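# Two robots place a shelf board on wall brackets

## Task

Take the shelf board off the cart, set it down level so it rests on both wall brackets, and slide it back until it touches the wall. Either or both robots may do this, and the cart may be moved. Afterwards release the board and move the robots away. Any robot that tips over or is left leaning counts as failure.

## Robot and tools

ROBOTS. Two identical Hello Robot Stretch 4 units, r1 and r2. Each has an omni-wheel base, a lift on a vertical mast, a telescoping arm that reaches forward, a wrist with yaw, pitch and roll, and a two-finger gripper. Each is about 1.6 m tall; the base rim lies within 0.23 m of its origin. Every robot reports in its own frames, so relative positions come only from images, lidar_m and wrist_depth_mm.

FRAMES. Base frame: origin on the floor under the base centre, x forward, y left, z up. hand_pose is the point between the open fingertips (link pinch), expressed in the base frame; its printout may be slightly off. Odometry frame: the base frame where the robot started in this scene. base_odometry heading runs -3.142 to 3.142, positive to the left.

execute_actions. Argument "actions": a list holding exactly one action object, or empty (empty just returns state and pictures). The action is keyed by "r1" and/or "r2". Per robot you give "base", "joints", or both, optionally with "pace" and "contact_limits"; or "end_of_arm" by itself. Everything in one action starts at once.
- "base": exactly one command, each a relative move from where the base last reported itself: {"translate_m": d} straight drive, forward positive, -2 to 2 m; {"strafe_m": d} sideways, left positive, -2 to 2 m; {"rotate_rad": d} spin in place, counter-clockwise positive, -3.2 to 3.2 rad.
- "joints": absolute targets by name (not offsets): lift_m 0 to 1.2 m; arm_m 0 to 0.55 m extension; wrist_yaw_rad -1.134 to 4.276 (0 straight ahead, positive left, 3.14 folded back, past 3.4 the arm may obstruct); wrist_pitch_rad -1.117 to 4.259 (0 level, 1.57 pointing down); wrist_roll_rad -1.117 to 4.259 (0 fingers level, positive turns clockwise viewed from behind); gripper_m -0.038 to 0.141 m fingertip gap (negative means fingers press together). Targets outside a joint range get clipped and flagged; any other bad value or unknown key rejects the whole call with no motion.
- "pace": "slow", "default", "fast" or "max"; base up to 0.1/0.3/0.4/0.6 m/s and 1/2/3/4 rad/s, reduced when the lift is above 0.2 (to 0.3 m/s and 1 rad/s at 1.2).
- "contact_limits": {"arm_m": value}, 0 (gentlest) to 0.75 (strongest), default 0.5; how much force the arm extension may apply before halting.
- {"end_of_arm": "enable_torque"}: re-powers wrist or gripper motors that shut off.
A robot or joint you leave out may still be driving toward an earlier target. "cameras": list of names from r1_head_camera, r1_head_left_camera, r1_head_right_camera, r1_wrist_camera, the r2_ equivalents, or "all"; null/omitted means all, [] none. A "pictures" line lists image order.

wait: {"seconds": 0 to 10}; no new command, returns state and images.
zoom_image: {"camera": name, "region": [x0, y0, x1, y1]} in pixels from the top-left of that camera's most recent full image, at most 504 by 504.
read_manual: {"section": "licences"} returns licence text only.
finished_scene: {"scene": n} ends the current scene irreversibly; the board must already be placed and stay placed. Its reply reports success and gives the next task.

RESULT LINES. base_status / joint_status: "done" (for the base, wheels turned the commanded amount even if slipping); "off_target" (stopped short, may keep pushing); "contact_stop_at_<key>" (blocked; that part goes slack, a lift may sag under load, wheels may roll); "limit_stop_at_<name>"; "time_out"; "torque_fault" (wrist/gripper motor went limp, needs enable_torque). "limit_stop_at_tilt" means lean over 6 degrees: lift, arm and wheels go limp until it lessens. "limit_stop_at_own_body" means the joint would hit the robot itself; move it away (likely with pitch below -0.2 plus roll below -0.4 or above 4). on_its_own covers uncommanded parts; "held at" is the held target. turned_by_wheels vs turned_by_imu differing by over ~0.1 rad signals a bump or slip. base_tilt in degrees, forward/right positive, with a fixed offset up to ~1.5. lidar_m: 12 distances in metres, 30-degree sectors starting straight ahead and going counter-clockwise (4th left, 7th behind, 10th right); "-" is nothing seen or closer than 0.25 m; it sees table tops and other robots, but can miss glass and thin legs. wrist_depth_mm: 7x7 grid of median depths, 100 to 2000 mm. motor_effort: percent of maximum, bracket is the peak during the last action; a wrist_pitch_rad effort pulled away from 0 suggests a load. The gripper reading never proves a grasp; a firm squeeze at commanded gripper_m of 0 or more shows in its effort.

GRIPPING. Command a gap smaller than the object; tighter squeezes harder and pulls it inward. Fingertips pressed onto a surface may jam; raise the lift. A level gripper carrying more than about 2 kg can fault the wrist.

STARTUP TIP. To unfold: lift_m 0.4 with wrist_yaw_rad 0 in one action.

AVOID. Robots pressing on each other (fails the run; once bases touch, any further drive is hard), hard hits, drops and slams. When both carry the board, their travel can differ by up to about 3 cm per metre, which strains the hands and can tip a robot. Driving or turning with over 1 kg held and arm_m above 0.2 risks tipping, worse at fast paces; high grips and strong contact limits also raise tipping risk. A robot left leaning or fallen fails the task. Loose objects may occasionally get nudged by something.

Each tool is called after "Emit:" by a JSON object that holds its "op" and its "data".

## Session

Emit:
{"op": "execute_actions", "data": {"actions": []}}

Scene clock: 0.00 s.
r1.base_odometry: x=+0.000 y=+0.000 heading=+0.000 (m, m, rad; r1's odometry frame)
r1.turned_by_wheels: +0.000 (rad since the last result)
r1.turned_by_imu: +0.000 (rad since the last result)
r1.base_tilt: forward=+0.7 right=+0.7 (deg)
r1.lidar_m: 0.94 0.87 0.90 1.22 2.81 6.58 4.04 3.85 1.84 1.30 1.21 1.25
r1.base_status: not commanded
r1.joint_positions: lift_m=+0.172 arm_m=+0.000 wrist_yaw_rad=+3.241 wrist_pitch_rad=-0.006 wrist_roll_rad=-0.018 gripper_m=+0.057
r1.joint_status: not commanded
r1.motor_effort: lift_m=+20 arm_m=-1 wrist_yaw_rad=-2 wrist_pitch_rad=-9 wrist_roll_rad=+0 gripper_m=+0 wheel_0=+0 wheel_1=+0 wheel_2=-1 (%)
r1.hand_pose: x=-0.1252 y=+0.0583 z=+0.3520 quat_wxyz=(-0.050, +0.003, -0.009, +0.999) (m; r1's base frame)
r1.wrist_depth_mm: - - 138 - - - - / - - 136 - - - - / - - 136 - - - - / - 117 138 - - - - / 186 - - - - - - / 198 1499 201 1397 199 1281 1229 / 194 946 946 139 946 820 866
r2.base_odometry: x=+0.000 y=+0.000 heading=+0.000 (m, m, rad; r2's odometry frame)
r2.turned_by_wheels: +0.000 (rad since the last result)
r2.turned_by_imu: +0.000 (rad since the last result)
r2.base_tilt: forward=-0.6 right=-0.1 (deg)
r2.lidar_m: 4.98 4.35 3.61 3.45 1.76 1.30 1.22 1.29 1.28 1.23 1.32 1.75
r2.base_status: not commanded
r2.joint_positions: lift_m=+0.128 arm_m=+0.003 wrist_yaw_rad=+3.208 wrist_pitch_rad=+0.015 wrist_roll_rad=-0.004 gripper_m=+0.057
r2.joint_status: not commanded
r2.motor_effort: lift_m=+19 arm_m=-1 wrist_yaw_rad=+1 wrist_pitch_rad=-7 wrist_roll_rad=-2 gripper_m=-5 wheel_0=+0 wheel_1=-1 wheel_2=+0 (%)
r2.hand_pose: x=-0.1199 y=+0.0681 z=+0.3021 quat_wxyz=(-0.033, -0.007, -0.002, +0.999) (m; r2's base frame)
r2.wrist_depth_mm: - 137 151 1366 1366 1336 1336 / - 109 136 1366 1336 1336 1336 / - 110 136 1336 1366 1336 1308 / - 133 173 1366 1336 1366 1336 / 196 1366 1397 1366 1366 1336 1336 / 216 1160 196 1160 201 1078 1042 / 214 741 820 111 759 723 750
pictures: r1_head_camera, r1_head_left_camera, r1_head_right_camera, r1_wrist_camera, r2_head_camera, r2_head_left_camera, r2_head_right_camera, r2_wrist_camera
camera_calibration (this result's frames):
r1_wrist_camera: T_world_to_cam=[[-0.121976, 0.992183, -0.0263626, -0.0506747], [-0.012989, -0.0281543, -0.999519, 0.410784], [-0.992448, -0.121575, 0.0163216, 0.0993799], [0, 0, 0, 1]] pos_world=[0.0977839, 0.073926, 0.407628]
r2_wrist_camera: T_world_to_cam=[[-0.0488609, 0.998344, -0.0303531, -0.0708814], [0.0263981, -0.029088, -0.999228, 0.36199], [-0.998457, -0.0496244, -0.0249332, 0.126878], [0, 0, 0, 1]] pos_world=[0.113663, 0.0875898, 0.362723]
Images, in order (width x height): r1_head_camera 420x560, r1_head_left_camera 420x672, r1_head_right_camera 420x672, r1_wrist_camera 616x392, r2_head_camera 420x560, r2_head_left_camera 420x672, r2_head_right_camera 420x672, r2_wrist_camera 616x392.

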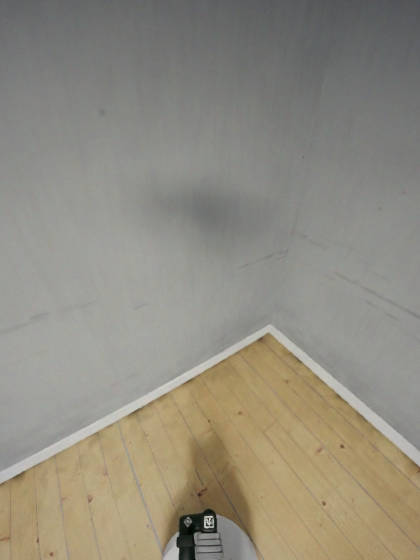

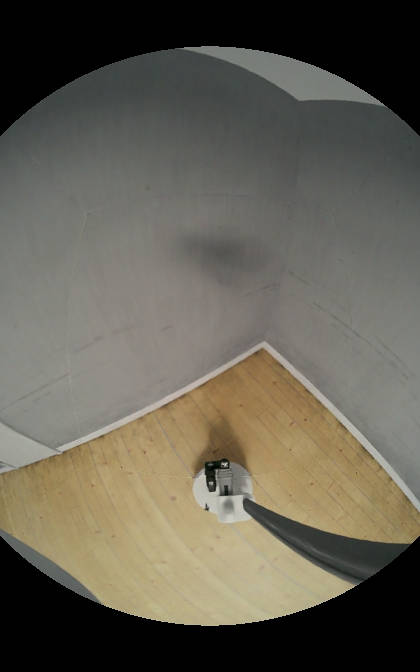

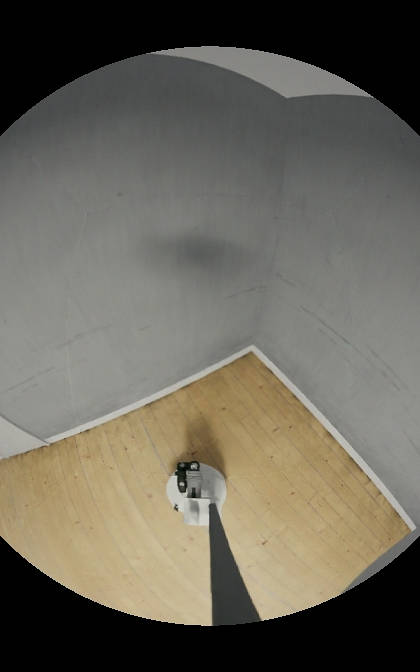

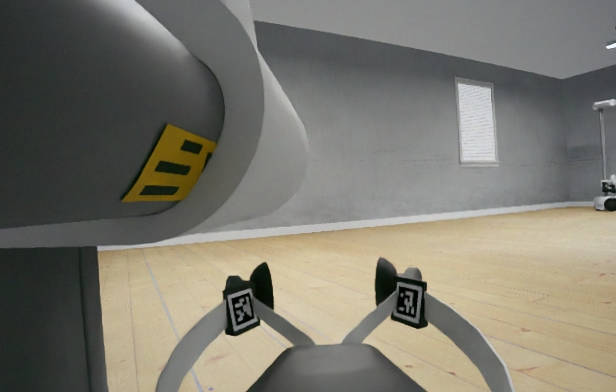

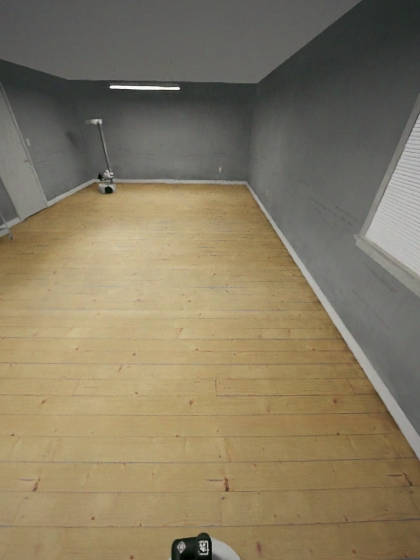

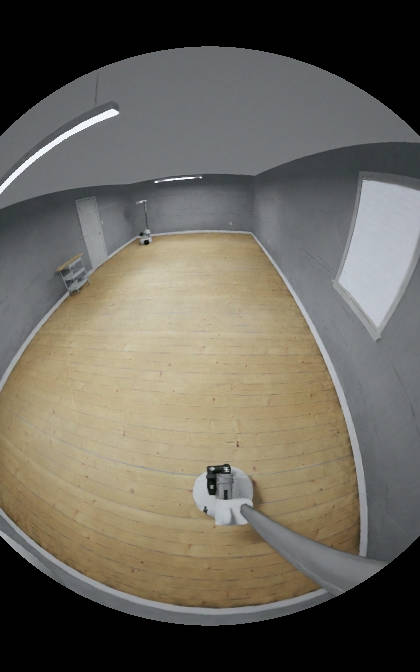

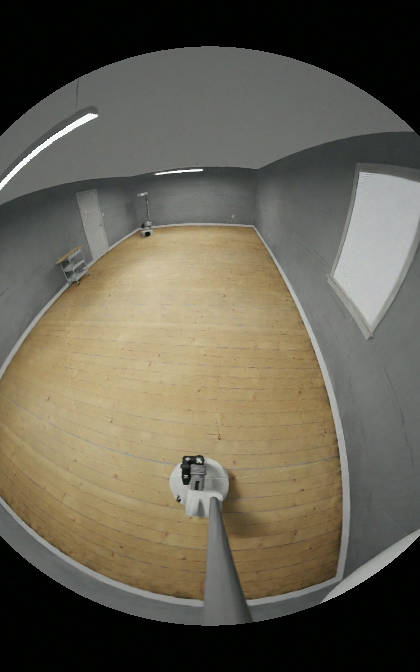

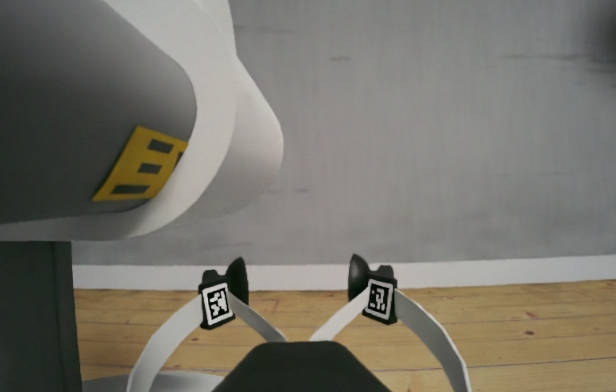

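Emit:
{"op": "execute_actions", "data": {"actions": [{"r1":{"base":{"rotate_rad":0.68},"pace":"max"},"r2":{"base":{"rotate_rad":0.74},"pace":"max"}}], "cameras": []}}

Emit:
{"op": "execute_actions", "data": {"actions": [{"r1":{"base":{"strafe_m":2.0},"joints":{"lift_m":0.57,"wrist_yaw_rad":0.035},"pace":"max"},"r2":{"base":{"translate_m":2.0},"pace":"max"}}], "cameras": ["r1_head_camera","r1_head_left_camera","r2_head_camera","r2_head_left_camera"]}}

Scene clock: 17.10 s.
r1.base_odometry: x=+0.000 y=+0.000 heading=+0.680 (m, m, rad; r1's odometry frame)
r1.turned_by_wheels: +0.680 (rad since the last result)
r1.turned_by_imu: +0.670 (rad since the last result)
r1.base_tilt: forward=+0.6 right=+0.8 (deg)
r1.lidar_m: 0.88 0.97 1.43 6.62 4.94 3.92 3.48 1.61 1.24 1.20 1.15 0.89
r1.base_status: done
r1.joint_positions: lift_m=+0.172 arm_m=+0.000 wrist_yaw_rad=+3.241 wrist_pitch_rad=-0.006 wrist_roll_rad=-0.018 gripper_m=+0.057
r1.joint_status: not commanded
r1.motor_effort: lift_m=+20(20) arm_m=-1(1) wrist_yaw_rad=-1(2) wrist_pitch_rad=-8(9) wrist_roll_rad=-1(0) gripper_m=-2(3) wheel_0=+0(6) wheel_1=-2(15) wheel_2=+0(14) (%)
r1.hand_pose: x=-0.1252 y=+0.0583 z=+0.3520 quat_wxyz=(-0.050, +0.003, -0.009, +0.999) (m; r1's base frame)
r1.wrist_depth_mm: - - 138 - - - - / - - 137 - - - - / - - 136 - - - - / - 117 138 - - - - / 186 1808 - - - - - / 198 1499 202 1397 198 1281 1182 / 195 960 946 139 946 820 866
r2.base_odometry: x=+0.000 y=+0.000 heading=+0.740 (m, m, rad; r2's odometry frame)
r2.turned_by_wheels: +0.740 (rad since the last result)
r2.turned_by_imu: +0.758 (rad since the last result)
r2.base_tilt: forward=-0.7 right=-0.2 (deg)
r2.lidar_m: 4.13 3.49 2.68 1.47 1.23 1.22 1.43 1.25 1.24 1.42 2.38 6.59
r2.base_status: done
r2.joint_positions: lift_m=+0.128 arm_m=+0.003 wrist_yaw_rad=+3.208 wrist_pitch_rad=+0.015 wrist_roll_rad=-0.004 gripper_m=+0.057
r2.joint_status: not commanded
r2.motor_effort: lift_m=+19(19) arm_m=-1(1) wrist_yaw_rad=+0(0) wrist_pitch_rad=-8(7) wrist_roll_rad=+0(0) gripper_m=-2(4) wheel_0=+1(8) wheel_1=+1(8) wheel_2=+1(8) (%)
r2.hand_pose: x=-0.1199 y=+0.0681 z=+0.3021 quat_wxyz=(-0.033, -0.007, -0.002, +0.999) (m; r2's base frame)
r2.wrist_depth_mm: - 137 151 1863 1464 1182 1060 / - 109 136 1808 1464 1205 1042 / - 110 137 1756 1464 1229 1060 / - 133 173 1756 1499 1229 1060 / 196 1308 1576 1756 1430 1255 1078 / 216 1182 197 1160 200 1078 1025 / 213 732 831 111 759 723 741
pictures: none
No camera images: the call's "cameras" was empty. Leave "cameras" out to get every camera's image.

Scene clock: 22.00 s.
r1.base_odometry: x=-1.258 y=+1.555 heading=+0.680 (m, m, rad; r1's odometry frame)
r1.turned_by_wheels: +0.000 (rad since the last result)
r1.turned_by_imu: +0.005 (rad since the last result)
r1.base_tilt: forward=+0.8 right=+0.7 (deg)
r1.lidar_m: 1.10 1.05 1.17 2.78 2.87 3.67 3.64 3.92 3.26 3.06 1.48 1.12
r1.base_status: done
r1.joint_positions: lift_m=+0.570 arm_m=+0.000 wrist_yaw_rad=+0.035 wrist_pitch_rad=-0.006 wrist_roll_rad=-0.018 gripper_m=+0.057
r1.joint_status: all done
r1.motor_effort: lift_m=+22(25) arm_m=-1(1) wrist_yaw_rad=-2(8) wrist_pitch_rad=-8(9) wrist_roll_rad=-3(2) gripper_m=-3(6) wheel_0=+2(11) wheel_1=-1(16) wheel_2=+0(1) (%)
r1.hand_pose: x=+0.4619 y=-0.0772 z=+0.7497 quat_wxyz=(+1.000, -0.009, -0.003, +0.018) (m; r1's base frame)
r1.wrist_depth_mm: 1042 1008 960 904 866 842 809 / 1060 1008 976 917 866 831 809 / 1042 1008 946 904 866 842 809 / 1042 991 976 904 866 842 809 / 1060 1008 960 904 866 854 809 / 1060 1008 202 904 199 831 820 / 1042 1008 976 139 878 820 809
r2.base_odometry: x=+1.476 y=+1.349 heading=+0.740 (m, m, rad; r2's odometry frame)
r2.turned_by_wheels: +0.000 (rad since the last result)
r2.turned_by_imu: +0.004 (rad since the last result)
r2.base_tilt: forward=-0.5 right=-0.2 (deg)
r2.lidar_m: 2.13 2.11 2.11 2.39 2.72 2.70 3.11 2.60 2.59 2.99 4.99 2.78
r2.base_status: done
r2.joint_positions: lift_m=+0.128 arm_m=+0.003 wrist_yaw_rad=+3.208 wrist_pitch_rad=+0.015 wrist_roll_rad=-0.004 gripper_m=+0.057
r2.joint_status: not commanded
r2.motor_effort: lift_m=+19(19) arm_m=-1(1) wrist_yaw_rad=+0(0) wrist_pitch_rad=-7(8) wrist_roll_rad=-1(1) gripper_m=-3(3) wheel_0=-2(7) wheel_1=-2(9) wheel_2=-1(11) (%)
r2.hand_pose: x=-0.1199 y=+0.0681 z=+0.3021 quat_wxyz=(-0.033, -0.007, -0.002, +0.999) (m; r2's base frame)
r2.wrist_depth_mm: - 137 151 - - - - / - 109 136 - - - - / - 110 137 - - - - / - 133 173 - - - - / 196 1921 - - - - 1863 / 216 1160 197 1138 200 1078 1042 / 214 741 820 111 759 732 750
pictures: r1_head_camera, r1_head_left_camera, r2_head_camera, r2_head_left_camera
Images, in order (width x height): r1_head_camera 420x560, r1_head_left_camera 420x672, r2_head_camera 420x560, r2_head_left_camera 420x672.

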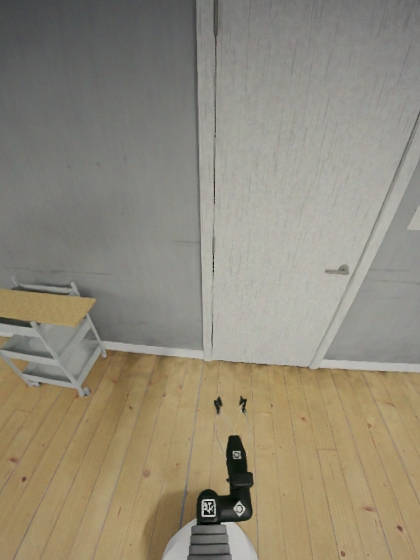

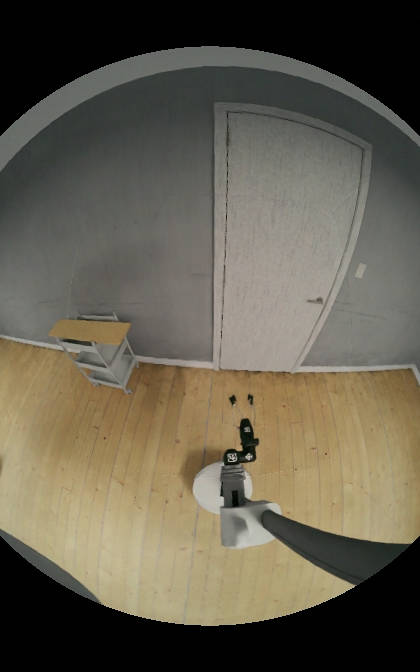

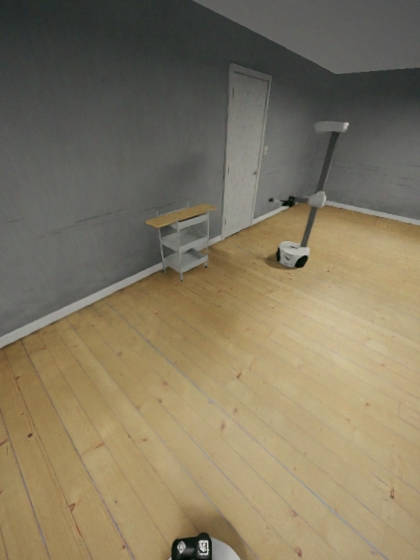

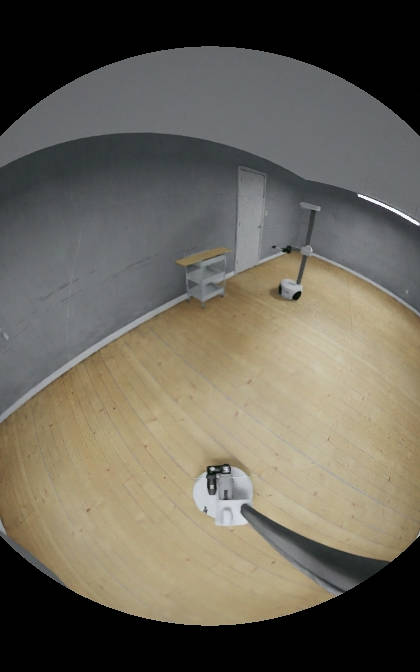

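Emit:
{"op": "execute_actions", "data": {"actions": [{"r1":{"base":{"rotate_rad":-0.12},"joints":{"wrist_roll_rad":1.525,"gripper_m":0.09,"lift_m":0.568}},"r2":{"base":{"translate_m":1.45},"joints":{"lift_m":0.563,"wrist_yaw_rad":0},"pace":"max"}}], "cameras": []}}

Emit:
{"op": "execute_actions", "data": {"actions": [{"r1":{"base":{"strafe_m":0.88},"pace":"max"},"r2":{"base":{"rotate_rad":0.8},"joints":{"wrist_pitch_rad":0,"wrist_roll_rad":1.535,"gripper_m":0.09},"pace":"fast"}}], "cameras": ["r1_head_camera","r2_head_camera","r1_wrist_camera","r2_wrist_camera","r2_head_left_camera"]}}

Scene clock: 37.73 s.
r1.base_odometry: x=-1.258 y=+1.555 heading=+0.560 (m, m, rad; r1's odometry frame)
r1.turned_by_wheels: -0.119 (rad since the last result)
r1.turned_by_imu: -0.116 (rad since the last result)
r1.base_tilt: forward=+0.8 right=+0.6 (deg)
r1.lidar_m: 1.08 1.06 1.06 1.33 5.12 3.76 3.70 3.80 3.34 3.19 1.60 1.15
r1.base_status: done
r1.joint_positions: lift_m=+0.568 arm_m=+0.000 wrist_yaw_rad=+0.035 wrist_pitch_rad=-0.006 wrist_roll_rad=+1.525 gripper_m=+0.090
r1.joint_status: all done
r1.motor_effort: lift_m=+17(21) arm_m=-1(1) wrist_yaw_rad=-2(2) wrist_pitch_rad=-8(8) wrist_roll_rad=-1(4) gripper_m=-5(2) wheel_0=+1(10) wheel_1=+5(6) wheel_2=+3(9) (%)
r1.hand_pose: x=+0.4619 y=-0.0772 z=+0.7481 quat_wxyz=(+0.723, +0.691, +0.010, +0.015) (m; r1's base frame)
r1.wrist_depth_mm: 904 904 904 904 891 891 878 / 904 904 904 891 904 891 891 / 904 904 904 891 904 891 891 / 917 904 904 904 904 891 891 / 917 891 891 917 891 891 904 / 917 904 204 904 904 891 891 / 960 946 917 141 917 931 917
r2.base_odometry: x=+2.547 y=+2.327 heading=+0.740 (m, m, rad; r2's odometry frame)
r2.turned_by_wheels: +0.000 (rad since the last result)
r2.turned_by_imu: +0.003 (rad since the last result)
r2.base_tilt: forward=-0.6 right=-0.2 (deg)
r2.lidar_m: 0.83 0.77 1.11 1.27 2.16 3.77 - 3.63 3.62 4.12 1.54 1.52
r2.base_status: done
r2.joint_positions: lift_m=+0.563 arm_m=+0.003 wrist_yaw_rad=+0.000 wrist_pitch_rad=+0.015 wrist_roll_rad=-0.004 gripper_m=+0.057
r2.joint_status: all done
r2.motor_effort: lift_m=+21(22) arm_m=-1(1) wrist_yaw_rad=-1(9) wrist_pitch_rad=-8(8) wrist_roll_rad=-2(1) gripper_m=-1(2) wheel_0=-2(8) wheel_1=-1(6) wheel_2=+1(14) (%)
r2.hand_pose: x=+0.4622 y=-0.0873 z=+0.7368 quat_wxyz=(+1.000, -0.002, +0.007, +0.000) (m; r2's base frame)
r2.wrist_depth_mm: 878 1008 1255 1576 - - - / 866 1008 1255 1537 - - - / 878 1025 1255 1576 - - - / 854 991 1205 1537 - - - / 544 615 732 1576 - - - / 842 976 196 1537 201 - - / 778 809 891 111 1708 1618 1661
pictures: none
No camera images: the call's "cameras" was empty. Leave "cameras" out to get every camera's image.

Scene clock: 40.87 s.
r1.base_odometry: x=-1.726 y=+2.301 heading=+0.561 (m, m, rad; r1's odometry frame)
r1.turned_by_wheels: +0.000 (rad since the last result)
r1.turned_by_imu: +0.002 (rad since the last result)
r1.base_tilt: forward=+0.6 right=+0.6 (deg)
r1.lidar_m: 0.69 0.73 0.72 0.64 4.86 3.76 3.69 3.76 4.24 4.08 1.57 1.19
r1.base_status: done
r1.joint_positions: lift_m=+0.568 arm_m=+0.000 wrist_yaw_rad=+0.035 wrist_pitch_rad=-0.006 wrist_roll_rad=+1.525 gripper_m=+0.090
r1.joint_status: not commanded
r1.motor_effort: lift_m=+20(20) arm_m=-1(1) wrist_yaw_rad=-2(2) wrist_pitch_rad=-8(7) wrist_roll_rad=-1(2) gripper_m=-2(1) wheel_0=+3(18) wheel_1=+0(14) wheel_2=+0(1) (%)
r1.hand_pose: x=+0.4619 y=-0.0773 z=+0.7478 quat_wxyz=(+0.723, +0.691, +0.010, +0.015) (m; r1's base frame)
r1.wrist_depth_mm: 931 931 931 917 904 917 904 / 917 931 917 931 917 917 904 / 931 931 917 917 931 931 917 / 931 917 931 931 931 917 917 / 931 931 946 931 917 917 917 / 946 946 204 820 621 707 809 / 946 946 931 141 931 484 484
r2.base_odometry: x=+2.547 y=+2.327 heading=+1.540 (m, m, rad; r2's odometry frame)
r2.turned_by_wheels: +0.800 (rad since the last result)
r2.turned_by_imu: +0.819 (rad since the last result)
r2.base_tilt: forward=-0.5 right=-0.2 (deg)
r2.lidar_m: 0.77 1.14 1.58 3.76 3.90 3.79 3.71 3.75 5.08 0.65 0.94 0.76
r2.base_status: done
r2.joint_positions: lift_m=+0.563 arm_m=+0.003 wrist_yaw_rad=+0.000 wrist_pitch_rad=+0.003 wrist_roll_rad=+1.535 gripper_m=+0.090
r2.joint_status: all done
r2.motor_effort: lift_m=+21(21) arm_m=-1(1) wrist_yaw_rad=-1(0) wrist_pitch_rad=-9(10) wrist_roll_rad=+1(4) gripper_m=-1(3) wheel_0=-1(8) wheel_1=-1(7) wheel_2=+0(8) (%)
r2.hand_pose: x=+0.4622 y=-0.0874 z=+0.7404 quat_wxyz=(+0.720, +0.694, +0.001, -0.001) (m; r2's base frame)
r2.wrist_depth_mm: 891 891 891 530 917 525 488 / 904 904 904 904 904 820 820 / 891 904 904 917 917 904 917 / 904 904 904 904 904 917 904 / 904 904 904 917 917 917 904 / 891 904 218 917 216 917 917 / 891 917 917 111 917 931 917
pictures: r1_head_camera, r1_wrist_camera, r2_head_camera, r2_head_left_camera, r2_wrist_camera
camera_calibration (this result's frames):
r1_wrist_camera: T_world_to_cam=[[0.0282893, -0.000691126, -0.9996, 0.747564], [-0.0249776, 0.999687, -0.00139807, 0.148786], [0.999288, 0.0250072, 0.0282632, -0.258484], [0, 0, 0, 1]] pos_world=[0.240868, -0.141758, 0.754778]
r2_wrist_camera: T_world_to_cam=[[-0.0195224, -0.00101533, -0.999809, 0.742961], [-0.00959803, 0.999954, -0.000828067, 0.147414], [0.999763, 0.00958003, -0.0195312, -0.211132], [0, 0, 0, 1]] pos_world=[0.227001, -0.14463, 0.738817]
Images, in order (width x height): r1_head_camera 420x560, r1_wrist_camera 616x392, r2_head_camera 420x560, r2_head_left_camera 420x672, r2_wrist_camera 616x392.

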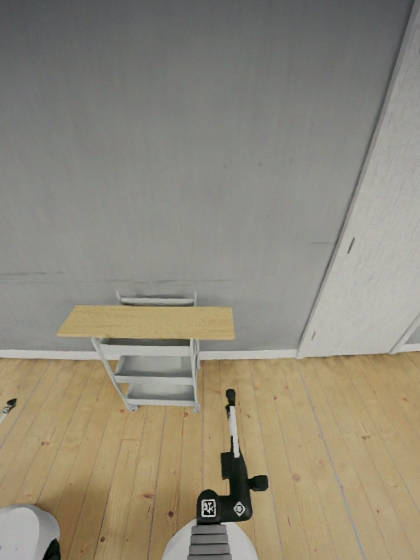

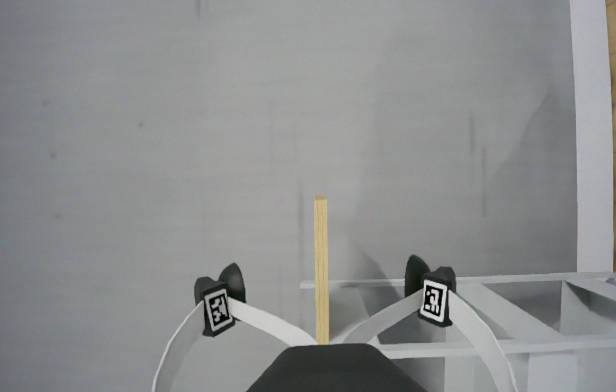

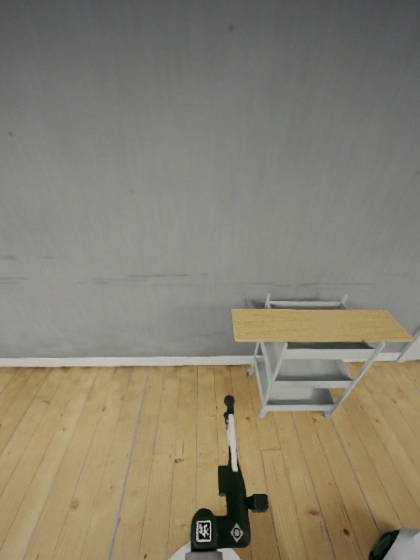

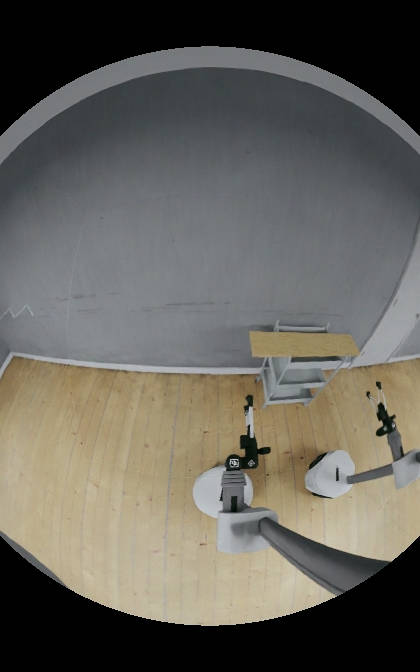

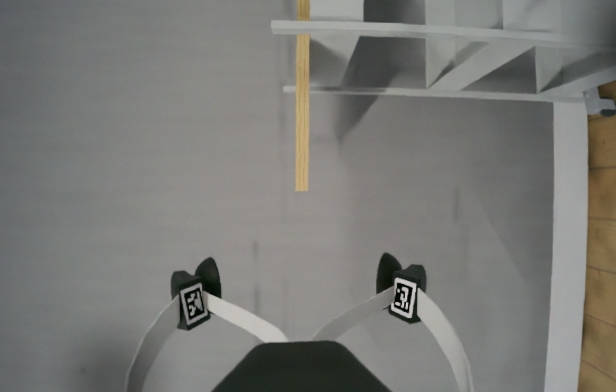

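Emit:
{"op": "execute_actions", "data": {"actions": [{"r1":{"base":{"strafe_m":0.03},"joints":{"arm_m":0.12}},"r2":{"base":{"strafe_m":-0.12},"joints":{"arm_m":0.12}}}], "cameras": []}}

Emit:
{"op": "execute_actions", "data": {"actions": [{"r1":{"base":{"translate_m":0.24}},"r2":{"base":{"translate_m":0.24}}}], "cameras": ["r1_head_camera","r2_head_camera","r1_wrist_camera","r2_wrist_camera"]}}

Scene clock: 51.93 s.
r1.base_odometry: x=-1.742 y=+2.326 heading=+0.561 (m, m, rad; r1's odometry frame)
r1.turned_by_wheels: +0.000 (rad since the last result)
r1.turned_by_imu: +0.002 (rad since the last result)
r1.base_tilt: forward=+0.5 right=+0.7 (deg)
r1.lidar_m: 0.68 0.73 0.57 0.51 0.66 3.76 3.69 3.79 4.25 4.10 1.57 1.17
r1.base_status: done
r1.joint_positions: lift_m=+0.568 arm_m=+0.119 wrist_yaw_rad=+0.035 wrist_pitch_rad=-0.006 wrist_roll_rad=+1.525 gripper_m=+0.090
r1.joint_status: all done
r1.motor_effort: lift_m=+20(20) arm_m=+5(2) wrist_yaw_rad=-2(1) wrist_pitch_rad=-8(8) wrist_roll_rad=+0(0) gripper_m=+0(4) wheel_0=-1(8) wheel_1=+4(12) wheel_2=+0(1) (%)
r1.hand_pose: x=+0.5814 y=-0.0772 z=+0.7478 quat_wxyz=(+0.723, +0.691, +0.010, +0.015) (m; r1's base frame)
r1.wrist_depth_mm: 820 809 798 778 798 798 778 / 809 820 798 809 788 798 788 / 820 798 809 798 788 788 798 / 809 809 809 809 798 788 798 / 820 809 809 809 798 798 798 / 820 809 203 691 525 661 798 / 820 809 809 141 418 357 496
r2.base_odometry: x=+2.667 y=+2.323 heading=+1.539 (m, m, rad; r2's odometry frame)
r2.turned_by_wheels: +0.000 (rad since the last result)
r2.turned_by_imu: +0.000 (rad since the last result)
r2.base_tilt: forward=-0.6 right=-0.3 (deg)
r2.lidar_m: 0.74 1.16 1.56 3.89 4.03 3.78 3.70 3.77 0.60 0.50 0.63 0.71
r2.base_status: done
r2.joint_positions: lift_m=+0.563 arm_m=+0.119 wrist_yaw_rad=+0.000 wrist_pitch_rad=+0.002 wrist_roll_rad=+1.535 gripper_m=+0.090
r2.joint_status: all done
r2.motor_effort: lift_m=+21(21) arm_m=+5(6) wrist_yaw_rad=-1(0) wrist_pitch_rad=-8(8) wrist_roll_rad=-1(1) gripper_m=+0(2) wheel_0=-2(7) wheel_1=+0(8) wheel_2=-1(1) (%)
r2.hand_pose: x=+0.5785 y=-0.0874 z=+0.7405 quat_wxyz=(+0.720, +0.694, +0.001, -0.001) (m; r2's base frame)
r2.wrist_depth_mm: 788 788 788 410 798 668 492 / 778 788 798 413 430 597 466 / 778 778 788 699 798 707 809 / 778 788 788 788 798 809 809 / 788 788 788 788 798 798 809 / 778 788 216 798 215 809 809 / 788 788 798 111 798 798 809
pictures: none
No camera images: the call's "cameras" was empty. Leave "cameras" out to get every camera's image.

Scene clock: 54.17 s.
r1.base_odometry: x=-1.538 y=+2.453 heading=+0.562 (m, m, rad; r1's odometry frame)
r1.turned_by_wheels: +0.001 (rad since the last result)
r1.turned_by_imu: +0.002 (rad since the last result)
r1.base_tilt: forward=+0.7 right=+0.7 (deg)
r1.lidar_m: 0.43 0.48 0.58 0.51 0.63 4.00 3.97 4.03 4.27 3.44 1.24 0.56
r1.base_status: done
r1.joint_positions: lift_m=+0.568 arm_m=+0.119 wrist_yaw_rad=+0.035 wrist_pitch_rad=-0.006 wrist_roll_rad=+1.525 gripper_m=+0.090
r1.joint_status: not commanded
r1.motor_effort: lift_m=+20(20) arm_m=+5(5) wrist_yaw_rad=-2(2) wrist_pitch_rad=-7(8) wrist_roll_rad=-2(1) gripper_m=-1(2) wheel_0=+4(3) wheel_1=+5(6) wheel_2=-2(13) (%)
r1.hand_pose: x=+0.5814 y=-0.0773 z=+0.7478 quat_wxyz=(+0.723, +0.691, +0.010, +0.015) (m; r1's base frame)
r1.wrist_depth_mm: 559 559 559 559 554 554 549 / 564 564 559 549 554 554 554 / 559 564 559 559 554 554 554 / 569 564 564 559 559 559 559 / 569 569 564 559 554 559 554 / 564 569 204 168 445 564 554 / 574 569 569 141 564 559 452
r2.base_odometry: x=+2.675 y=+2.563 heading=+1.540 (m, m, rad; r2's odometry frame)
r2.turned_by_wheels: +0.000 (rad since the last result)
r2.turned_by_imu: +0.001 (rad since the last result)
r2.base_tilt: forward=-0.5 right=-0.2 (deg)
r2.lidar_m: 0.60 0.91 1.23 2.78 4.03 4.01 3.97 4.01 0.60 0.49 0.64 0.51
r2.base_status: done
r2.joint_positions: lift_m=+0.563 arm_m=+0.119 wrist_yaw_rad=+0.000 wrist_pitch_rad=+0.002 wrist_roll_rad=+1.535 gripper_m=+0.090
r2.joint_status: not commanded
r2.motor_effort: lift_m=+21(21) arm_m=+5(5) wrist_yaw_rad=+0(0) wrist_pitch_rad=-7(7) wrist_roll_rad=+2(1) gripper_m=-1(0) wheel_0=+1(5) wheel_1=+1(5) wheel_2=+2(7) (%)
r2.hand_pose: x=+0.5785 y=-0.0874 z=+0.7405 quat_wxyz=(+0.720, +0.694, +0.001, -0.001) (m; r2's base frame)
r2.wrist_depth_mm: 544 544 554 211 225 554 459 / 544 549 549 309 554 559 459 / 544 549 549 554 554 559 564 / 544 544 549 549 554 559 559 / 549 544 549 554 559 559 564 / 544 549 217 176 216 559 564 / 544 549 554 111 554 559 559
pictures: r1_head_camera, r1_wrist_camera, r2_head_camera, r2_wrist_camera
camera_calibration (this result's frames):
r1_wrist_camera: T_world_to_cam=[[0.0282885, -0.000650151, -0.9996, 0.744188], [-0.0250066, 0.999686, -0.00135789, 0.151747], [0.999287, 0.025035, 0.0282634, -0.377843], [0, 0, 0, 1]] pos_world=[0.360316, -0.141757, 0.754775]
r2_wrist_camera: T_world_to_cam=[[-0.0192187, -0.000926105, -0.999815, 0.745155], [-0.0094541, 0.999955, -0.000744506, 0.148427], [0.999771, 0.00943805, -0.0192266, -0.327629], [0, 0, 0, 1]] pos_world=[0.343278, -0.144638, 0.738829]
Images, in order (width x height): r1_head_camera 420x560, r1_wrist_camera 616x392, r2_head_camera 420x560, r2_wrist_camera 616x392.

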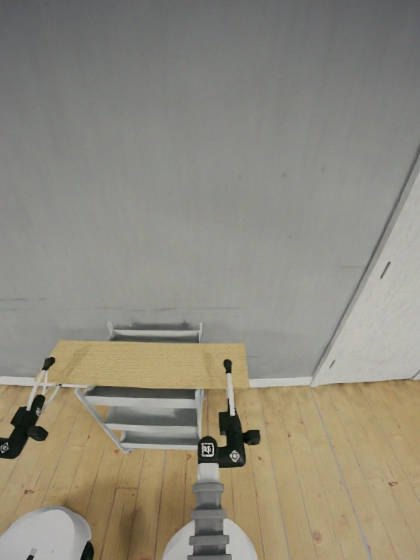

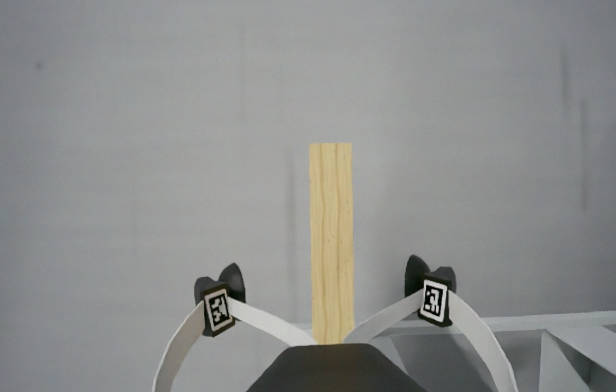

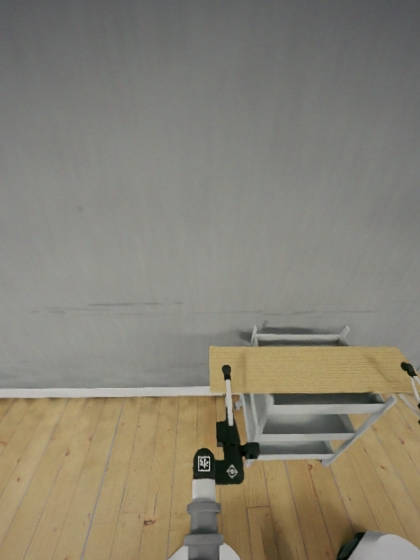

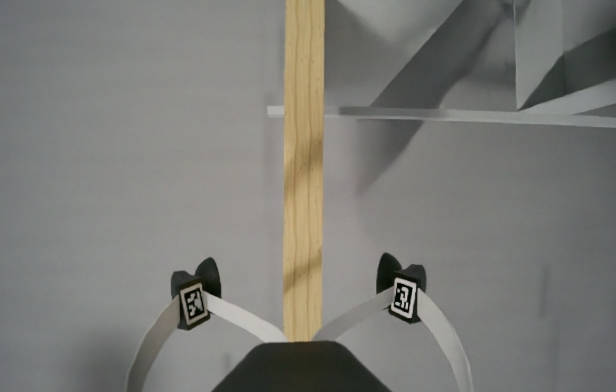

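Emit:
{"op": "execute_actions", "data": {"actions": [{"r1":{"joints":{"lift_m":0.565,"arm_m":0.147,"gripper_m":0.045}},"r2":{"joints":{"lift_m":0.561,"arm_m":0.157,"gripper_m":0.045}}}], "cameras": []}}

Emit:
{"op": "execute_actions", "data": {"actions": [{"r1":{"joints":{"gripper_m":-0.02}},"r2":{"joints":{"gripper_m":-0.02}}}], "cameras": []}}

Emit:
{"op": "execute_actions", "data": {"actions": [{"r1":{"joints":{"lift_m":0.705}},"r2":{"joints":{"lift_m":0.701}}}], "cameras": ["r1_head_camera","r1_wrist_camera","r2_wrist_camera"]}}

Scene clock: 65.83 s.
r1.base_odometry: x=-1.538 y=+2.453 heading=+0.562 (m, m, rad; r1's odometry frame)
r1.turned_by_wheels: +0.000 (rad since the last result)
r1.turned_by_imu: +0.001 (rad since the last result)
r1.base_tilt: forward=+0.7 right=+0.8 (deg)
r1.lidar_m: 0.45 0.47 0.59 0.51 0.66 4.00 3.96 4.01 4.22 3.43 1.24 0.93
r1.base_status: not commanded
r1.joint_positions: lift_m=+0.565 arm_m=+0.146 wrist_yaw_rad=+0.035 wrist_pitch_rad=-0.006 wrist_roll_rad=+1.525 gripper_m=+0.045
r1.joint_status: all done
r1.motor_effort: lift_m=+16(19) arm_m=+5(8) wrist_yaw_rad=-1(0) wrist_pitch_rad=-7(8) wrist_roll_rad=+1(0) gripper_m=-4(2) wheel_0=+3(4) wheel_1=+5(5) wheel_2=-2(2) (%)
r1.hand_pose: x=+0.6083 y=-0.0773 z=+0.7451 quat_wxyz=(+0.723, +0.691, +0.010, +0.015) (m; r1's base frame)
r1.wrist_depth_mm: 535 530 530 521 521 530 521 / 539 539 530 530 525 525 521 / 539 539 535 530 530 525 525 / 535 539 535 134 535 535 525 / 544 539 544 135 530 530 530 / 539 535 201 136 198 535 530 / 544 539 539 136 418 535 477
r2.base_odometry: x=+2.675 y=+2.563 heading=+1.540 (m, m, rad; r2's odometry frame)
r2.turned_by_wheels: +0.000 (rad since the last result)
r2.turned_by_imu: +0.001 (rad since the last result)
r2.base_tilt: forward=-0.6 right=-0.4 (deg)
r2.lidar_m: 0.63 0.91 1.24 2.81 4.03 4.03 3.97 4.00 0.59 0.51 0.64 0.51
r2.base_status: not commanded
r2.joint_positions: lift_m=+0.561 arm_m=+0.156 wrist_yaw_rad=+0.000 wrist_pitch_rad=+0.002 wrist_roll_rad=+1.535 gripper_m=+0.045
r2.joint_status: all done
r2.motor_effort: lift_m=+16(18) arm_m=+5(5) wrist_yaw_rad=+1(1) wrist_pitch_rad=-8(8) wrist_roll_rad=+0(0) gripper_m=-4(5) wheel_0=+0(0) wheel_1=+1(1) wheel_2=+2(2) (%)
r2.hand_pose: x=+0.6155 y=-0.0875 z=+0.7388 quat_wxyz=(+0.720, +0.694, +0.001, -0.001) (m; r2's base frame)
r2.wrist_depth_mm: 504 508 512 136 226 521 421 / 508 512 508 137 413 517 424 / 508 512 517 137 517 521 521 / 508 508 512 138 517 521 521 / 508 508 512 138 517 521 525 / 508 508 197 139 200 525 525 / 508 512 517 111 521 525 525
pictures: none
No camera images: the call's "cameras" was empty. Leave "cameras" out to get every camera's image.

Scene clock: 67.23 s.
r1.base_odometry: x=-1.538 y=+2.453 heading=+0.562 (m, m, rad; r1's odometry frame)
r1.turned_by_wheels: +0.000 (rad since the last result)
r1.turned_by_imu: +0.000 (rad since the last result)
r1.base_tilt: forward=+0.7 right=+0.7 (deg)
r1.lidar_m: 0.44 0.47 0.60 0.50 0.64 4.01 3.94 4.03 4.26 3.44 1.25 0.60
r1.base_status: not commanded
r1.joint_positions: lift_m=+0.565 arm_m=+0.146 wrist_yaw_rad=+0.036 wrist_pitch_rad=-0.006 wrist_roll_rad=+1.526 gripper_m=-0.019
r1.joint_status: all done
r1.motor_effort: lift_m=+17(17) arm_m=+5(5) wrist_yaw_rad=-3(3) wrist_pitch_rad=-7(8) wrist_roll_rad=-4(4) gripper_m=-20(17) wheel_0=+4(3) wheel_1=+5(5) wheel_2=-2(2) (%)
r1.hand_pose: x=+0.6085 y=-0.0771 z=+0.7452 quat_wxyz=(+0.723, +0.691, +0.010, +0.015) (m; r1's base frame)
r1.wrist_depth_mm: 530 535 525 535 525 525 525 / 535 535 530 535 525 525 530 / 539 535 535 530 530 525 525 / 539 539 535 127 535 525 525 / 539 539 535 128 530 525 525 / 544 539 195 129 183 530 530 / 544 544 539 129 415 535 480
r2.base_odometry: x=+2.675 y=+2.563 heading=+1.540 (m, m, rad; r2's odometry frame)
r2.turned_by_wheels: +0.000 (rad since the last result)
r2.turned_by_imu: +0.000 (rad since the last result)
r2.base_tilt: forward=-0.5 right=-0.1 (deg)
r2.lidar_m: 0.65 0.92 1.23 2.79 4.04 4.02 3.98 4.01 0.58 0.49 0.66 0.51
r2.base_status: not commanded
r2.joint_positions: lift_m=+0.561 arm_m=+0.156 wrist_yaw_rad=+0.000 wrist_pitch_rad=+0.002 wrist_roll_rad=+1.536 gripper_m=-0.019
r2.joint_status: all done
r2.motor_effort: lift_m=+16(16) arm_m=+5(5) wrist_yaw_rad=+0(1) wrist_pitch_rad=-7(7) wrist_roll_rad=-4(2) gripper_m=-21(21) wheel_0=+0(1) wheel_1=+1(1) wheel_2=+2(2) (%)
r2.hand_pose: x=+0.6156 y=-0.0874 z=+0.7388 quat_wxyz=(+0.719, +0.695, +0.001, -0.001) (m; r2's base frame)
r2.wrist_depth_mm: 508 508 512 129 227 521 418 / 504 508 508 129 413 521 424 / 508 508 512 130 517 517 521 / 508 512 512 131 517 521 521 / 508 512 512 131 521 521 521 / 508 512 186 132 186 521 521 / 504 512 517 111 521 521 521
pictures: none
No camera images: the call's "cameras" was empty. Leave "cameras" out to get every camera's image.

Scene clock: 68.87 s.
r1.base_odometry: x=-1.538 y=+2.453 heading=+0.562 (m, m, rad; r1's odometry frame)
r1.turned_by_wheels: +0.000 (rad since the last result)
r1.turned_by_imu: +0.000 (rad since the last result)
r1.base_tilt: forward=+0.7 right=+0.7 (deg)
r1.lidar_m: 0.43 0.48 0.58 0.50 4.84 4.02 3.96 4.00 4.28 3.44 1.21 0.62
r1.base_status: not commanded
r1.joint_positions: lift_m=+0.705 arm_m=+0.146 wrist_yaw_rad=+0.035 wrist_pitch_rad=+0.003 wrist_roll_rad=+1.526 gripper_m=-0.019
r1.joint_status: all done
r1.on_its_own: wrist_pitch_rad is at rest, and its effort (-32) is outside its rest range (-23 to +23)
r1.motor_effort: lift_m=+26(28) arm_m=+4(5) wrist_yaw_rad=-3(4) wrist_pitch_rad=-32(35) wrist_roll_rad=-4(2) gripper_m=-17(18) wheel_0=+4(4) wheel_1=+5(5) wheel_2=-2(2) (%)
r1.hand_pose: x=+0.6085 y=-0.0771 z=+0.8820 quat_wxyz=(+0.723, +0.691, +0.013, +0.012) (m; r1's base frame)
r1.wrist_depth_mm: 530 530 530 530 530 530 530 / 530 530 530 530 535 535 530 / 530 530 535 535 530 530 530 / 539 539 539 127 530 530 535 / 535 535 535 128 535 535 530 / 535 539 539 129 181 535 539 / 539 535 535 129 539 343 539
r2.base_odometry: x=+2.675 y=+2.563 heading=+1.540 (m, m, rad; r2's odometry frame)
r2.turned_by_wheels: +0.000 (rad since the last result)
r2.turned_by_imu: +0.000 (rad since the last result)
r2.base_tilt: forward=-0.7 right=+0.0 (deg)
r2.lidar_m: 0.61 0.91 1.26 2.81 4.02 4.04 3.98 4.01 0.58 0.50 0.63 0.50
r2.base_status: not commanded
r2.joint_positions: lift_m=+0.701 arm_m=+0.156 wrist_yaw_rad=+0.000 wrist_pitch_rad=+0.012 wrist_roll_rad=+1.536 gripper_m=-0.019
r2.joint_status: all done
r2.on_its_own: wrist_pitch_rad is at rest, and its effort (-34) is outside its rest range (-23 to +23)
r2.motor_effort: lift_m=+25(30) arm_m=+5(5) wrist_yaw_rad=-1(2) wrist_pitch_rad=-34(39) wrist_roll_rad=-3(5) gripper_m=-20(24) wheel_0=+0(1) wheel_1=+1(1) wheel_2=+2(2) (%)
r2.hand_pose: x=+0.6156 y=-0.0874 z=+0.8753 quat_wxyz=(+0.719, +0.695, +0.004, -0.004) (m; r2's base frame)
r2.wrist_depth_mm: 500 504 512 129 517 407 241 / 504 504 512 129 517 379 530 / 504 508 508 130 521 525 530 / 504 504 512 131 521 525 525 / 504 508 517 131 521 525 535 / 504 508 187 132 187 525 535 / 504 508 512 111 525 525 530
pictures: r1_head_camera, r1_wrist_camera, r2_wrist_camera
camera_calibration (this result's frames):
r1_wrist_camera: T_world_to_cam=[[0.0199236, -0.000127894, -0.999801, 0.882821], [-0.0254269, 0.999676, -0.000634575, 0.152105], [0.999478, 0.0254345, 0.0199139, -0.401457], [0, 0, 0, 1]] pos_world=[0.387526, -0.141732, 0.890737]
r2_wrist_camera: T_world_to_cam=[[-0.0287193, 0.000116371, -0.999588, 0.886466], [-0.00960544, 0.999954, 0.000392389, 0.14793], [0.999541, 0.00961274, -0.0287169, -0.353626], [0, 0, 0, 1]] pos_world=[0.380343, -0.144627, 0.875888]
Images, in order (width x height): r1_head_camera 420x560, r1_wrist_camera 616x392, r2_wrist_camera 616x392.

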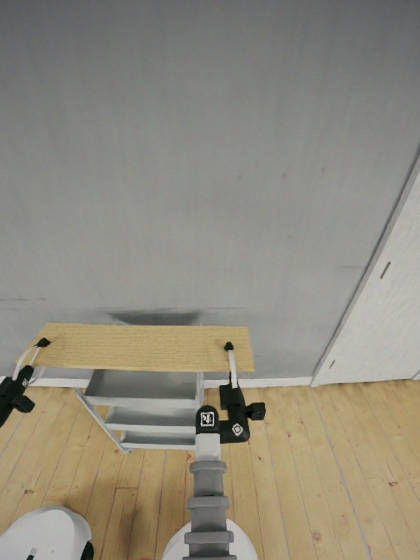

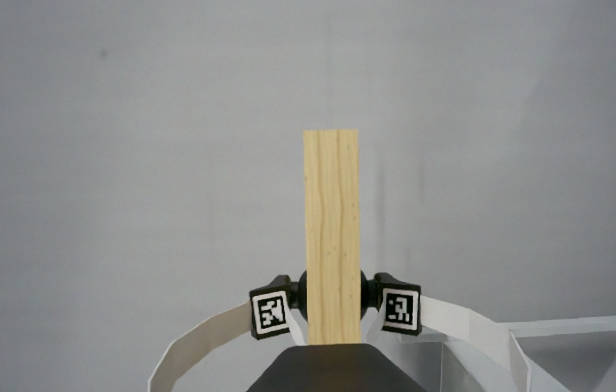

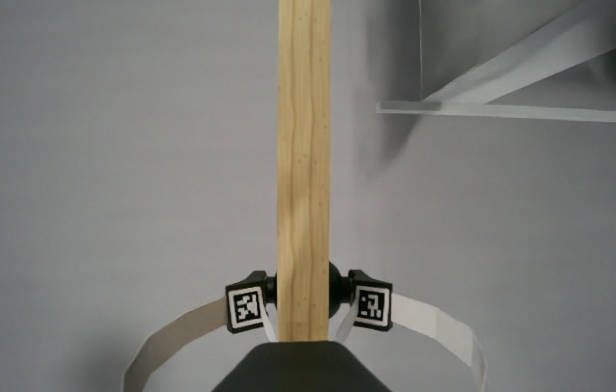

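Emit:
{"op": "execute_actions", "data": {"actions": [{"r1":{"base":{"strafe_m":1.2},"joints":{"arm_m":0.165,"lift_m":0.855}},"r2":{"base":{"strafe_m":1.192},"joints":{"lift_m":0.851}}}], "cameras": ["r2_head_camera","r2_head_left_camera"]}}

Scene clock: 79.13 s.
r1.base_odometry: x=-2.178 y=+3.469 heading=+0.562 (m, m, rad; r1's odometry frame)
r1.turned_by_wheels: +0.000 (rad since the last result)
r1.turned_by_imu: +0.005 (rad since the last result)
r1.base_tilt: forward=+0.7 right=+0.7 (deg)
r1.lidar_m: 0.51 0.55 0.58 0.51 3.59 3.96 3.96 4.00 5.50 3.42 0.83 0.93
r1.base_status: done
r1.joint_positions: lift_m=+0.855 arm_m=+0.164 wrist_yaw_rad=+0.035 wrist_pitch_rad=+0.003 wrist_roll_rad=+1.526 gripper_m=-0.019
r1.joint_status: all done
r1.on_its_own: wrist_pitch_rad is at rest, and its effort (-31) is outside its rest range (-23 to +23)
r1.motor_effort: lift_m=+25(27) arm_m=+5(4) wrist_yaw_rad=-2(12) wrist_pitch_rad=-31(32) wrist_roll_rad=-3(2) gripper_m=-19(19) wheel_0=-1(8) wheel_1=+3(13) wheel_2=+0(1) (%)
r1.hand_pose: x=+0.6264 y=-0.0773 z=+1.0320 quat_wxyz=(+0.723, +0.691, +0.013, +0.012) (m; r1's base frame)
r1.wrist_depth_mm: 521 521 525 525 521 521 525 / 525 517 521 521 521 521 521 / 521 521 521 521 525 525 525 / 525 521 521 127 521 525 525 / 530 530 530 128 525 530 525 / 535 530 530 129 181 530 525 / 525 530 535 129 525 530 530
r2.base_odometry: x=+1.483 y=+2.600 heading=+1.540 (m, m, rad; r2's odometry frame)
r2.turned_by_wheels: +0.000 (rad since the last result)
r2.turned_by_imu: +0.003 (rad since the last result)
r2.base_tilt: forward=-0.5 right=-0.3 (deg)
r2.lidar_m: 0.63 0.87 1.17 2.67 2.78 3.78 3.98 4.03 0.58 0.50 0.71 0.53
r2.base_status: done
r2.joint_positions: lift_m=+0.851 arm_m=+0.156 wrist_yaw_rad=+0.000 wrist_pitch_rad=+0.012 wrist_roll_rad=+1.536 gripper_m=-0.019
r2.joint_status: all done
r2.on_its_own: wrist_pitch_rad is at rest, and its effort (-35) is outside its rest range (-23 to +23)
r2.motor_effort: lift_m=+25(29) arm_m=+5(5) wrist_yaw_rad=+0(12) wrist_pitch_rad=-35(36) wrist_roll_rad=-4(4) gripper_m=-20(21) wheel_0=+1(9) wheel_1=+0(9) wheel_2=+1(2) (%)
r2.hand_pose: x=+0.6155 y=-0.0875 z=+1.0254 quat_wxyz=(+0.719, +0.695, +0.004, -0.004) (m; r2's base frame)
r2.wrist_depth_mm: 488 492 496 128 504 512 512 / 488 488 496 129 504 508 512 / 492 492 496 129 508 508 512 / 488 492 500 130 508 512 517 / 492 492 500 131 508 512 517 / 496 496 188 132 187 512 517 / 492 488 500 111 512 512 512
pictures: r2_head_camera, r2_head_left_camera
Images, in order (width x height): r2_head_camera 420x560, r2_head_left_camera 420x672.

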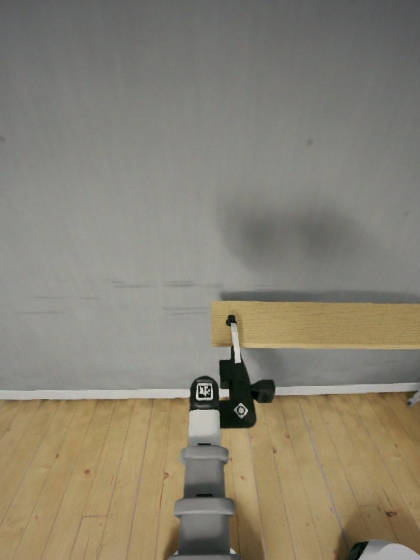

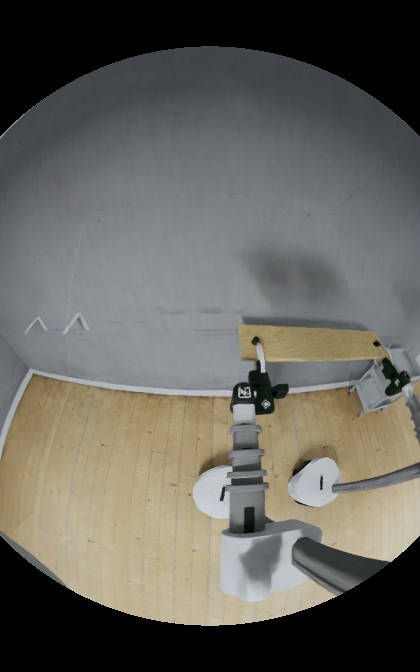

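Emit:
{"op": "execute_actions", "data": {"actions": [{"r1":{"base":{"strafe_m":1.6},"joints":{"arm_m":0.185,"lift_m":0.905}},"r2":{"base":{"strafe_m":1.589},"joints":{"lift_m":0.901,"arm_m":0.135}}}], "cameras": ["r1_head_camera","r1_wrist_camera","r2_wrist_camera"]}}

Scene clock: 94.87 s.
r1.base_odometry: x=-3.031 y=+4.822 heading=+0.562 (m, m, rad; r1's odometry frame)
r1.turned_by_wheels: +0.000 (rad since the last result)
r1.turned_by_imu: +0.007 (rad since the last result)
r1.base_tilt: forward=+0.7 right=+0.7 (deg)
r1.lidar_m: 0.52 0.58 0.56 0.50 1.92 2.64 3.95 3.98 5.50 2.33 1.28 0.98
r1.base_status: done
r1.joint_positions: lift_m=+0.905 arm_m=+0.184 wrist_yaw_rad=+0.034 wrist_pitch_rad=+0.003 wrist_roll_rad=+1.526 gripper_m=-0.019
r1.joint_status: all done
r1.on_its_own: wrist_pitch_rad is at rest, and its effort (-31) is outside its rest range (-23 to +23)
r1.motor_effort: lift_m=+25(27) arm_m=+5(4) wrist_yaw_rad=+0(15) wrist_pitch_rad=-31(33) wrist_roll_rad=-3(2) gripper_m=-17(19) wheel_0=+0(11) wheel_1=+4(15) wheel_2=+0(1) (%)
r1.hand_pose: x=+0.6463 y=-0.0775 z=+1.0820 quat_wxyz=(+0.723, +0.691, +0.013, +0.011) (m; r1's base frame)
r1.wrist_depth_mm: 525 517 521 517 512 517 517 / 521 525 521 521 525 521 521 / 521 521 521 521 521 517 525 / 525 521 521 127 525 521 521 / 530 525 525 128 525 525 525 / 530 525 525 129 181 525 525 / 525 530 530 129 530 530 530
r2.base_odometry: x=-0.105 y=+2.650 heading=+1.540 (m, m, rad; r2's odometry frame)
r2.turned_by_wheels: +0.000 (rad since the last result)
r2.turned_by_imu: +0.003 (rad since the last result)
r2.base_tilt: forward=-0.5 right=-0.1 (deg)
r2.lidar_m: 0.65 0.87 1.16 1.10 1.16 1.58 3.98 4.04 0.54 0.50 0.69 0.50
r2.base_status: done
r2.joint_positions: lift_m=+0.901 arm_m=+0.136 wrist_yaw_rad=+0.000 wrist_pitch_rad=+0.012 wrist_roll_rad=+1.536 gripper_m=-0.019
r2.joint_status: all done
r2.on_its_own: wrist_pitch_rad is at rest, and its effort (-35) is outside its rest range (-23 to +23)
r2.motor_effort: lift_m=+24(27) arm_m=-5(5) wrist_yaw_rad=-1(15) wrist_pitch_rad=-35(35) wrist_roll_rad=-4(3) gripper_m=-22(22) wheel_0=+3(8) wheel_1=-1(8) wheel_2=+1(2) (%)
r2.hand_pose: x=+0.5953 y=-0.0873 z=+1.0754 quat_wxyz=(+0.719, +0.695, +0.004, -0.004) (m; r2's base frame)
r2.wrist_depth_mm: 492 496 500 129 508 512 517 / 492 496 500 129 508 512 517 / 496 500 500 130 512 521 521 / 492 500 500 131 512 517 521 / 492 500 504 131 508 517 521 / 492 500 188 132 187 517 521 / 496 496 504 111 512 521 525
pictures: r1_head_camera, r1_wrist_camera, r2_wrist_camera
camera_calibration (this result's frames):
r1_wrist_camera: T_world_to_cam=[[0.0197698, -0.0000566083, -0.999805, 1.08213], [-0.0242902, 0.999705, -0.000536909, 0.152686], [0.999509, 0.0242961, 0.0197626, -0.443175], [0, 0, 0, 1]] pos_world=[0.425273, -0.141813, 1.09076]
r2_wrist_camera: T_world_to_cam=[[-0.0286145, 0.000119392, -0.999591, 1.08584], [-0.00974211, 0.999952, 0.000398315, 0.147692], [0.999543, 0.00974952, -0.0286119, -0.327713], [0, 0, 0, 1]] pos_world=[0.360073, -0.14462, 1.07596]
Images, in order (width x height): r1_head_camera 420x560, r1_wrist_camera 616x392, r2_wrist_camera 616x392.

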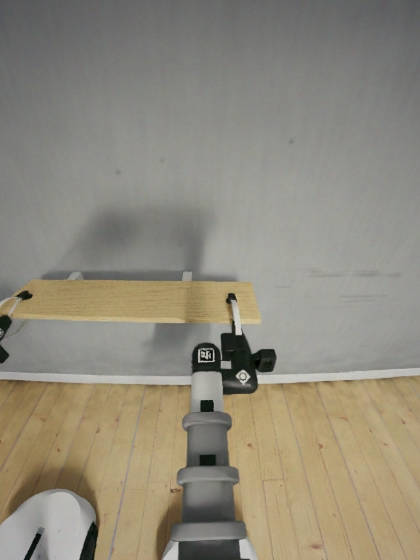

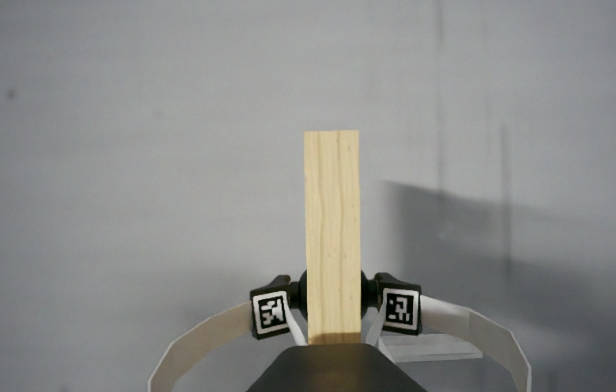

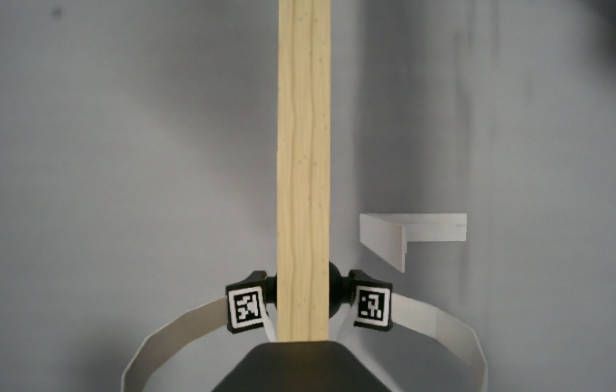

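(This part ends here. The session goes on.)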